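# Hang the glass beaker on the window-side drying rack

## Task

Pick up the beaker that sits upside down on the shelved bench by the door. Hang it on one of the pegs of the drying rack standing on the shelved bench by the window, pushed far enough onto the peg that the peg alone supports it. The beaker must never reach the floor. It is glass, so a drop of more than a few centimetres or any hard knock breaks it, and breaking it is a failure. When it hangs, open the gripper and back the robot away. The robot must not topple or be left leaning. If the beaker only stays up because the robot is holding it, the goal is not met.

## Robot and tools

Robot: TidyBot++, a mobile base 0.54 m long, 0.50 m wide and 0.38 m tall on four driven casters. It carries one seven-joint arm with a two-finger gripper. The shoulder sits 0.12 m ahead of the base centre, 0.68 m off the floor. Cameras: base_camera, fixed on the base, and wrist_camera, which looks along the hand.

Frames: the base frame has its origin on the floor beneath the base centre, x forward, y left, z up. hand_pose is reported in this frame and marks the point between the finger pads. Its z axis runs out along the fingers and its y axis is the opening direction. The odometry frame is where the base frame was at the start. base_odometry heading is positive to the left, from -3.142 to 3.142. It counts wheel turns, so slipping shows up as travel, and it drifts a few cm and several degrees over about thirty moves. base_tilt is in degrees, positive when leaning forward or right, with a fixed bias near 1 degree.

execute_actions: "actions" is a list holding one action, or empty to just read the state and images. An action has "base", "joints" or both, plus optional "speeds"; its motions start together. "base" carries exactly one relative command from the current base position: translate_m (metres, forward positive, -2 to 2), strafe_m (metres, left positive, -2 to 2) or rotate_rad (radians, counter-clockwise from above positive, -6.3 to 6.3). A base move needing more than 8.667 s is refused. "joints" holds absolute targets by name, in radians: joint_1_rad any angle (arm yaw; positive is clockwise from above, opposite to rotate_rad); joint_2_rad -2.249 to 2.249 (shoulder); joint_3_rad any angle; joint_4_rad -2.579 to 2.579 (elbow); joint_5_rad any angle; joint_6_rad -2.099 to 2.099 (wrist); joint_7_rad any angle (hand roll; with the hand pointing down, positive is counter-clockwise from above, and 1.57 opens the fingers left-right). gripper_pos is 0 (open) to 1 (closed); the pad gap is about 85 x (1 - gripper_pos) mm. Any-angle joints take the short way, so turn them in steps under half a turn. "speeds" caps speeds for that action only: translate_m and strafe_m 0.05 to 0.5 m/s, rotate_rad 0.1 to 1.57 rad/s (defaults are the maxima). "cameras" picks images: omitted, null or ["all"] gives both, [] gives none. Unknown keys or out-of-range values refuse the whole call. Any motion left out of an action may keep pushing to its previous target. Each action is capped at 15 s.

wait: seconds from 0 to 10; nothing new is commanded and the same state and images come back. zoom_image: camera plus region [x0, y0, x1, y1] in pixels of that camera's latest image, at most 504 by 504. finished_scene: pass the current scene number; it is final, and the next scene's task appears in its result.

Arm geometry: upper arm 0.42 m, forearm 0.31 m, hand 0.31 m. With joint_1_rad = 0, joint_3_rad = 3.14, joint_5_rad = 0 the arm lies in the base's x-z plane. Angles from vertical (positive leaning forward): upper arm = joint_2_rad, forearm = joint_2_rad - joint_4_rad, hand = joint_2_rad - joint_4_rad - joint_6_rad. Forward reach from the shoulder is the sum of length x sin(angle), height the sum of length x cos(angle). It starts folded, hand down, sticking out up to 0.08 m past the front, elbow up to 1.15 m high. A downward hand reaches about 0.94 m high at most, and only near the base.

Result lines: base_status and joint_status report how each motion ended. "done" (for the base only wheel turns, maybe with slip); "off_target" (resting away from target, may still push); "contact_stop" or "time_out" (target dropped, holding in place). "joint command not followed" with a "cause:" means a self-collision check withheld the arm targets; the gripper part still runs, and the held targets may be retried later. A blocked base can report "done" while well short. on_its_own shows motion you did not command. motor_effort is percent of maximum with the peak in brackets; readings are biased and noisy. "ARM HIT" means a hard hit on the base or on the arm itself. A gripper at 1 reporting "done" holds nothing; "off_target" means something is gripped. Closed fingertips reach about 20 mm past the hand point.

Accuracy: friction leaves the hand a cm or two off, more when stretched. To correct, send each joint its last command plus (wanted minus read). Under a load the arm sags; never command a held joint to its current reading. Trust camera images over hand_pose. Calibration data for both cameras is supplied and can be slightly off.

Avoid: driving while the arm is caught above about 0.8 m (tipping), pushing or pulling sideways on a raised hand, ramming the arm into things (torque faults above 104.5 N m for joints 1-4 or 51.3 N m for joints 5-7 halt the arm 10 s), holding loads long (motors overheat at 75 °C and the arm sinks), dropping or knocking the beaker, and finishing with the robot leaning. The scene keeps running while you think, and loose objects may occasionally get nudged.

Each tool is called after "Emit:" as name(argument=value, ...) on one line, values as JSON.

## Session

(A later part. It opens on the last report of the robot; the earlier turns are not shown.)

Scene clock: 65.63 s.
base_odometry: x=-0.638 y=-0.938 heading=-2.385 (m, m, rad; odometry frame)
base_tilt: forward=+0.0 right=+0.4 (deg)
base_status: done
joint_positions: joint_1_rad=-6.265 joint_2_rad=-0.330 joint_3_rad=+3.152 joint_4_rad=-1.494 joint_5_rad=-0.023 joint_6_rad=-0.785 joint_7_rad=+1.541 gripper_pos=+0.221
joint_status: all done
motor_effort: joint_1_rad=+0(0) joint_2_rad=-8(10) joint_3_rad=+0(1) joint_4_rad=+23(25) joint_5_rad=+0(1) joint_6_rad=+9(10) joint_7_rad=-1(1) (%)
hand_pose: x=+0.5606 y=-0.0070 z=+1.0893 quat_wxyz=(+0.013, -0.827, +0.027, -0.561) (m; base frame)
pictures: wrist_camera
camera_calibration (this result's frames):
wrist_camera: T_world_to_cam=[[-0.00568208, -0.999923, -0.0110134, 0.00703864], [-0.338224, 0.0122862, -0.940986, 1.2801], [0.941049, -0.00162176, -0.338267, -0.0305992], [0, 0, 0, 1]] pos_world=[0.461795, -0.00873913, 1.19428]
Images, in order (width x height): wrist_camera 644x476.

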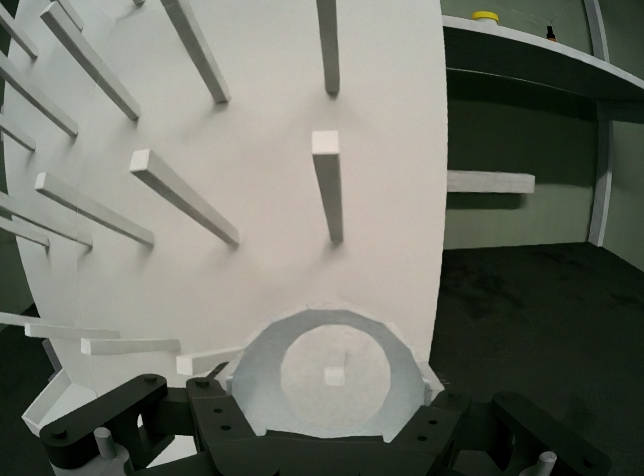

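Emit:
execute_actions(actions=[{"base": {"translate_m": 0.013}, "joints": {"joint_4_rad": -1.567, "joint_6_rad": -0.676}, "speeds": {"translate_m": 0.05}}], cameras=["wrist_camera"])

Emit:
zoom_image(camera="wrist_camera", region=[130, 130, 476, 476])

Scene clock: 68.23 s.
base_odometry: x=-0.648 y=-0.947 heading=-2.384 (m, m, rad; odometry frame)
base_tilt: forward=+0.1 right=+0.4 (deg)
base_status: done
joint_positions: joint_1_rad=-6.265 joint_2_rad=-0.328 joint_3_rad=+3.152 joint_4_rad=-1.568 joint_5_rad=-0.023 joint_6_rad=-0.706 joint_7_rad=+1.541 gripper_pos=+0.221
joint_status: all done
motor_effort: joint_1_rad=+0(0) joint_2_rad=-9(11) joint_3_rad=+0(1) joint_4_rad=+24(26) joint_5_rad=+0(0) joint_6_rad=+9(9) joint_7_rad=+0(0) (%)
hand_pose: x=+0.5703 y=-0.0076 z=+1.0683 quat_wxyz=(+0.013, -0.826, +0.027, -0.563) (m; base frame)
pictures: wrist_camera
camera_calibration (this result's frames):
wrist_camera: T_world_to_cam=[[-0.00733597, -0.999906, -0.0115787, 0.00780629], [-0.335287, 0.0133683, -0.942021, 1.26303], [0.942088, -0.00302846, -0.335353, -0.050522], [0, 0, 0, 1]] pos_world=[0.471129, -0.00923189, 1.17294]
Images, in order (width x height): wrist_camera 644x476.

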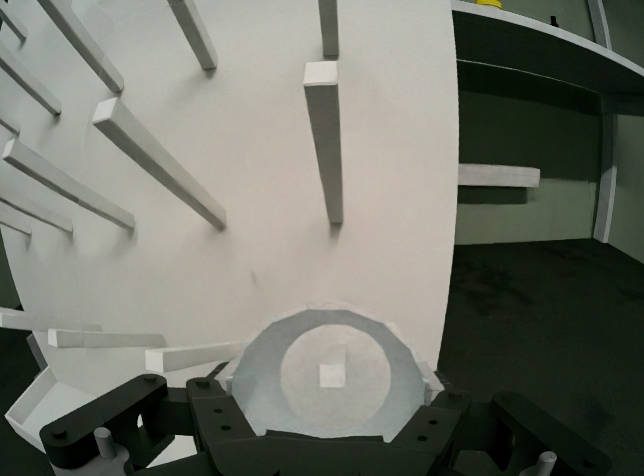

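Region (130, 130, 476, 476) of wrist_camera's 644x476 image, scaled by 1.457.

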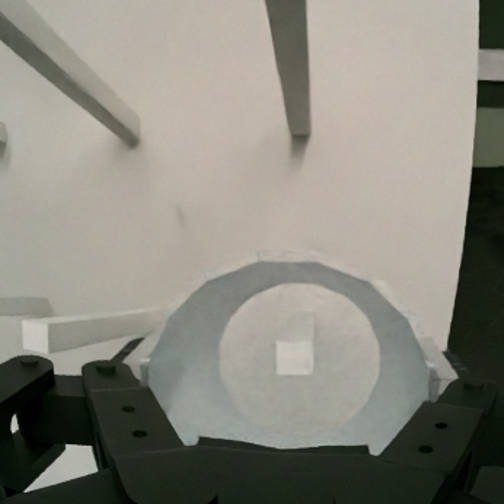

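Emit:
execute_actions(actions=[{"base": {"translate_m": -0.006}, "joints": {"joint_4_rad": -1.582}, "speeds": {"translate_m": 0.05}}], cameras=["wrist_camera"])

Emit:
zoom_image(camera="wrist_camera", region=[130, 130, 476, 476])

Scene clock: 70.60 s.
base_odometry: x=-0.643 y=-0.943 heading=-2.384 (m, m, rad; odometry frame)
base_tilt: forward=+0.0 right=+0.4 (deg)
base_status: done
joint_positions: joint_1_rad=-6.265 joint_2_rad=-0.331 joint_3_rad=+3.152 joint_4_rad=-1.580 joint_5_rad=-0.023 joint_6_rad=-0.705 joint_7_rad=+1.541 gripper_pos=+0.221
joint_status: all done
motor_effort: joint_1_rad=+0(0) joint_2_rad=-9(13) joint_3_rad=+0(1) joint_4_rad=+24(24) joint_5_rad=+0(1) joint_6_rad=+9(10) joint_7_rad=+0(0) (%)
hand_pose: x=+0.5694 y=-0.0076 z=+1.0626 quat_wxyz=(+0.013, -0.828, +0.028, -0.559) (m; base frame)
pictures: wrist_camera
camera_calibration (this result's frames):
wrist_camera: T_world_to_cam=[[-0.00742834, -0.999903, -0.0117802, 0.00803195], [-0.3433, 0.0136146, -0.939127, 1.25883], [0.939196, -0.002932, -0.343368, -0.0413993], [0, 0, 0, 1]] pos_world=[0.471097, -0.00922867, 1.16808]
Images, in order (width x height): wrist_camera 644x476.

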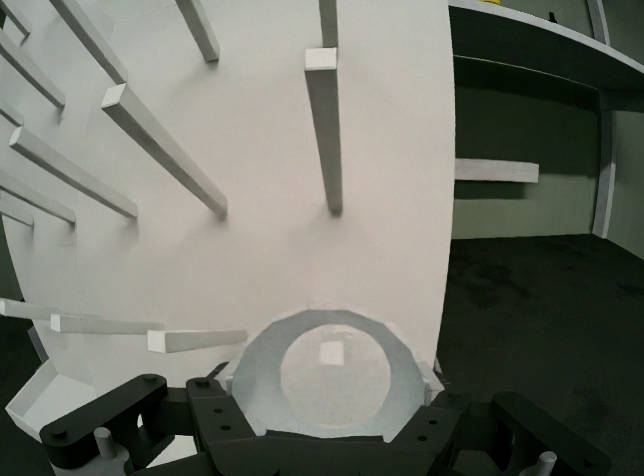

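Region (130, 130, 476, 476) of wrist_camera's 644x476 image, scaled by 1.457.

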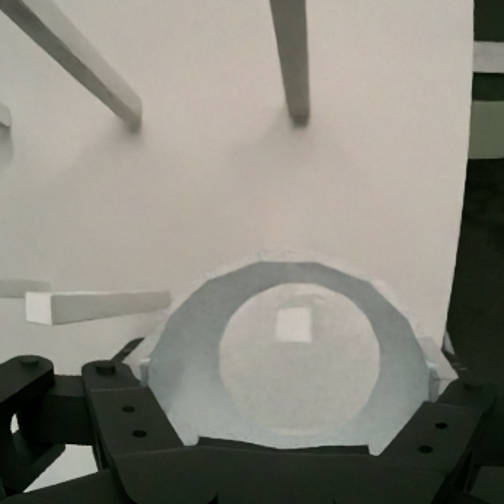

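Emit:
execute_actions(actions=[{"joints": {"gripper_pos": 0.0}}], cameras=["wrist_camera"])

Scene clock: 71.77 s.
base_odometry: x=-0.643 y=-0.943 heading=-2.384 (m, m, rad; odometry frame)
base_tilt: forward=+0.1 right=+0.4 (deg)
base_status: not commanded
joint_positions: joint_1_rad=-6.265 joint_2_rad=-0.331 joint_3_rad=+3.152 joint_4_rad=-1.580 joint_5_rad=-0.023 joint_6_rad=-0.701 joint_7_rad=+1.541 gripper_pos=+0.000
joint_status: all done
motor_effort: joint_1_rad=+0(0) joint_2_rad=-8(9) joint_3_rad=+0(0) joint_4_rad=+23(24) joint_5_rad=-1(0) joint_6_rad=+8(9) joint_7_rad=+0(1) (%)
hand_pose: x=+0.5699 y=-0.0077 z=+1.0638 quat_wxyz=(+0.013, -0.827, +0.028, -0.561) (m; base frame)
pictures: wrist_camera
camera_calibration (this result's frames):
wrist_camera: T_world_to_cam=[[-0.00748526, -0.999903, -0.0117247, 0.00798248], [-0.339217, 0.0135688, -0.94061, 1.25943], [0.940678, -0.0030635, -0.339286, -0.0466248], [0, 0, 0, 1]] pos_world=[0.471139, -0.00925009, 1.16891]
Images, in order (width x height): wrist_camera 644x476.

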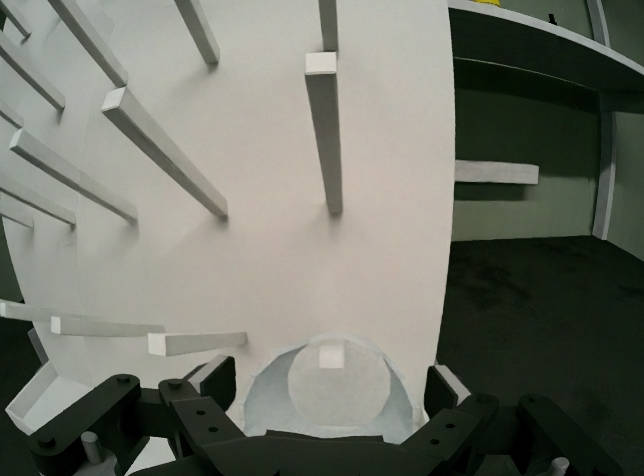

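The beaker has settled onto the peg, so I'll back straight away to get clear of it.

Emit:
execute_actions(actions=[{"base": {"translate_m": -0.3}, "speeds": {"translate_m": 0.3}}], cameras=["wrist_camera"])

Scene clock: 73.93 s.
base_odometry: x=-0.425 y=-0.737 heading=-2.384 (m, m, rad; odometry frame)
base_tilt: forward=+0.1 right=+0.4 (deg)
base_status: done
joint_positions: joint_1_rad=-6.266 joint_2_rad=-0.338 joint_3_rad=+3.152 joint_4_rad=-1.580 joint_5_rad=-0.022 joint_6_rad=-0.697 joint_7_rad=+1.541 gripper_pos=+0.000
joint_status: not commanded
motor_effort: joint_1_rad=+1(1) joint_2_rad=-8(11) joint_3_rad=+0(3) joint_4_rad=+23(24) joint_5_rad=+0(1) joint_6_rad=+8(9) joint_7_rad=+0(0) (%)
hand_pose: x=+0.5676 y=-0.0077 z=+1.0680 quat_wxyz=(+0.013, -0.824, +0.027, -0.565) (m; base frame)
pictures: wrist_camera
camera_calibration (this result's frames):
wrist_camera: T_world_to_cam=[[-0.00738117, -0.999907, -0.0114674, 0.00761631], [-0.329241, 0.0132584, -0.944153, 1.26072], [0.944217, -0.00319343, -0.329308, -0.055723], [0, 0, 0, 1]] pos_world=[0.467751, -0.00927741, 1.17205]
Images, in order (width x height): wrist_camera 644x476.

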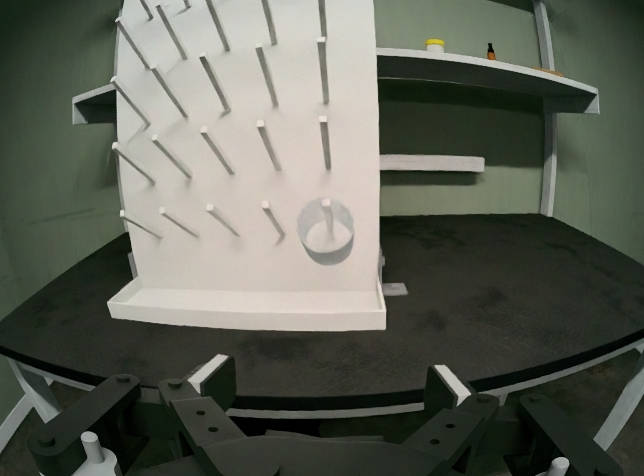

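The beaker is hanging on the bottom-right peg and the arm is clear of it, so I'm ending scene 1.

Emit:
finished_scene(scene=1)

The scene is finished: the task was done.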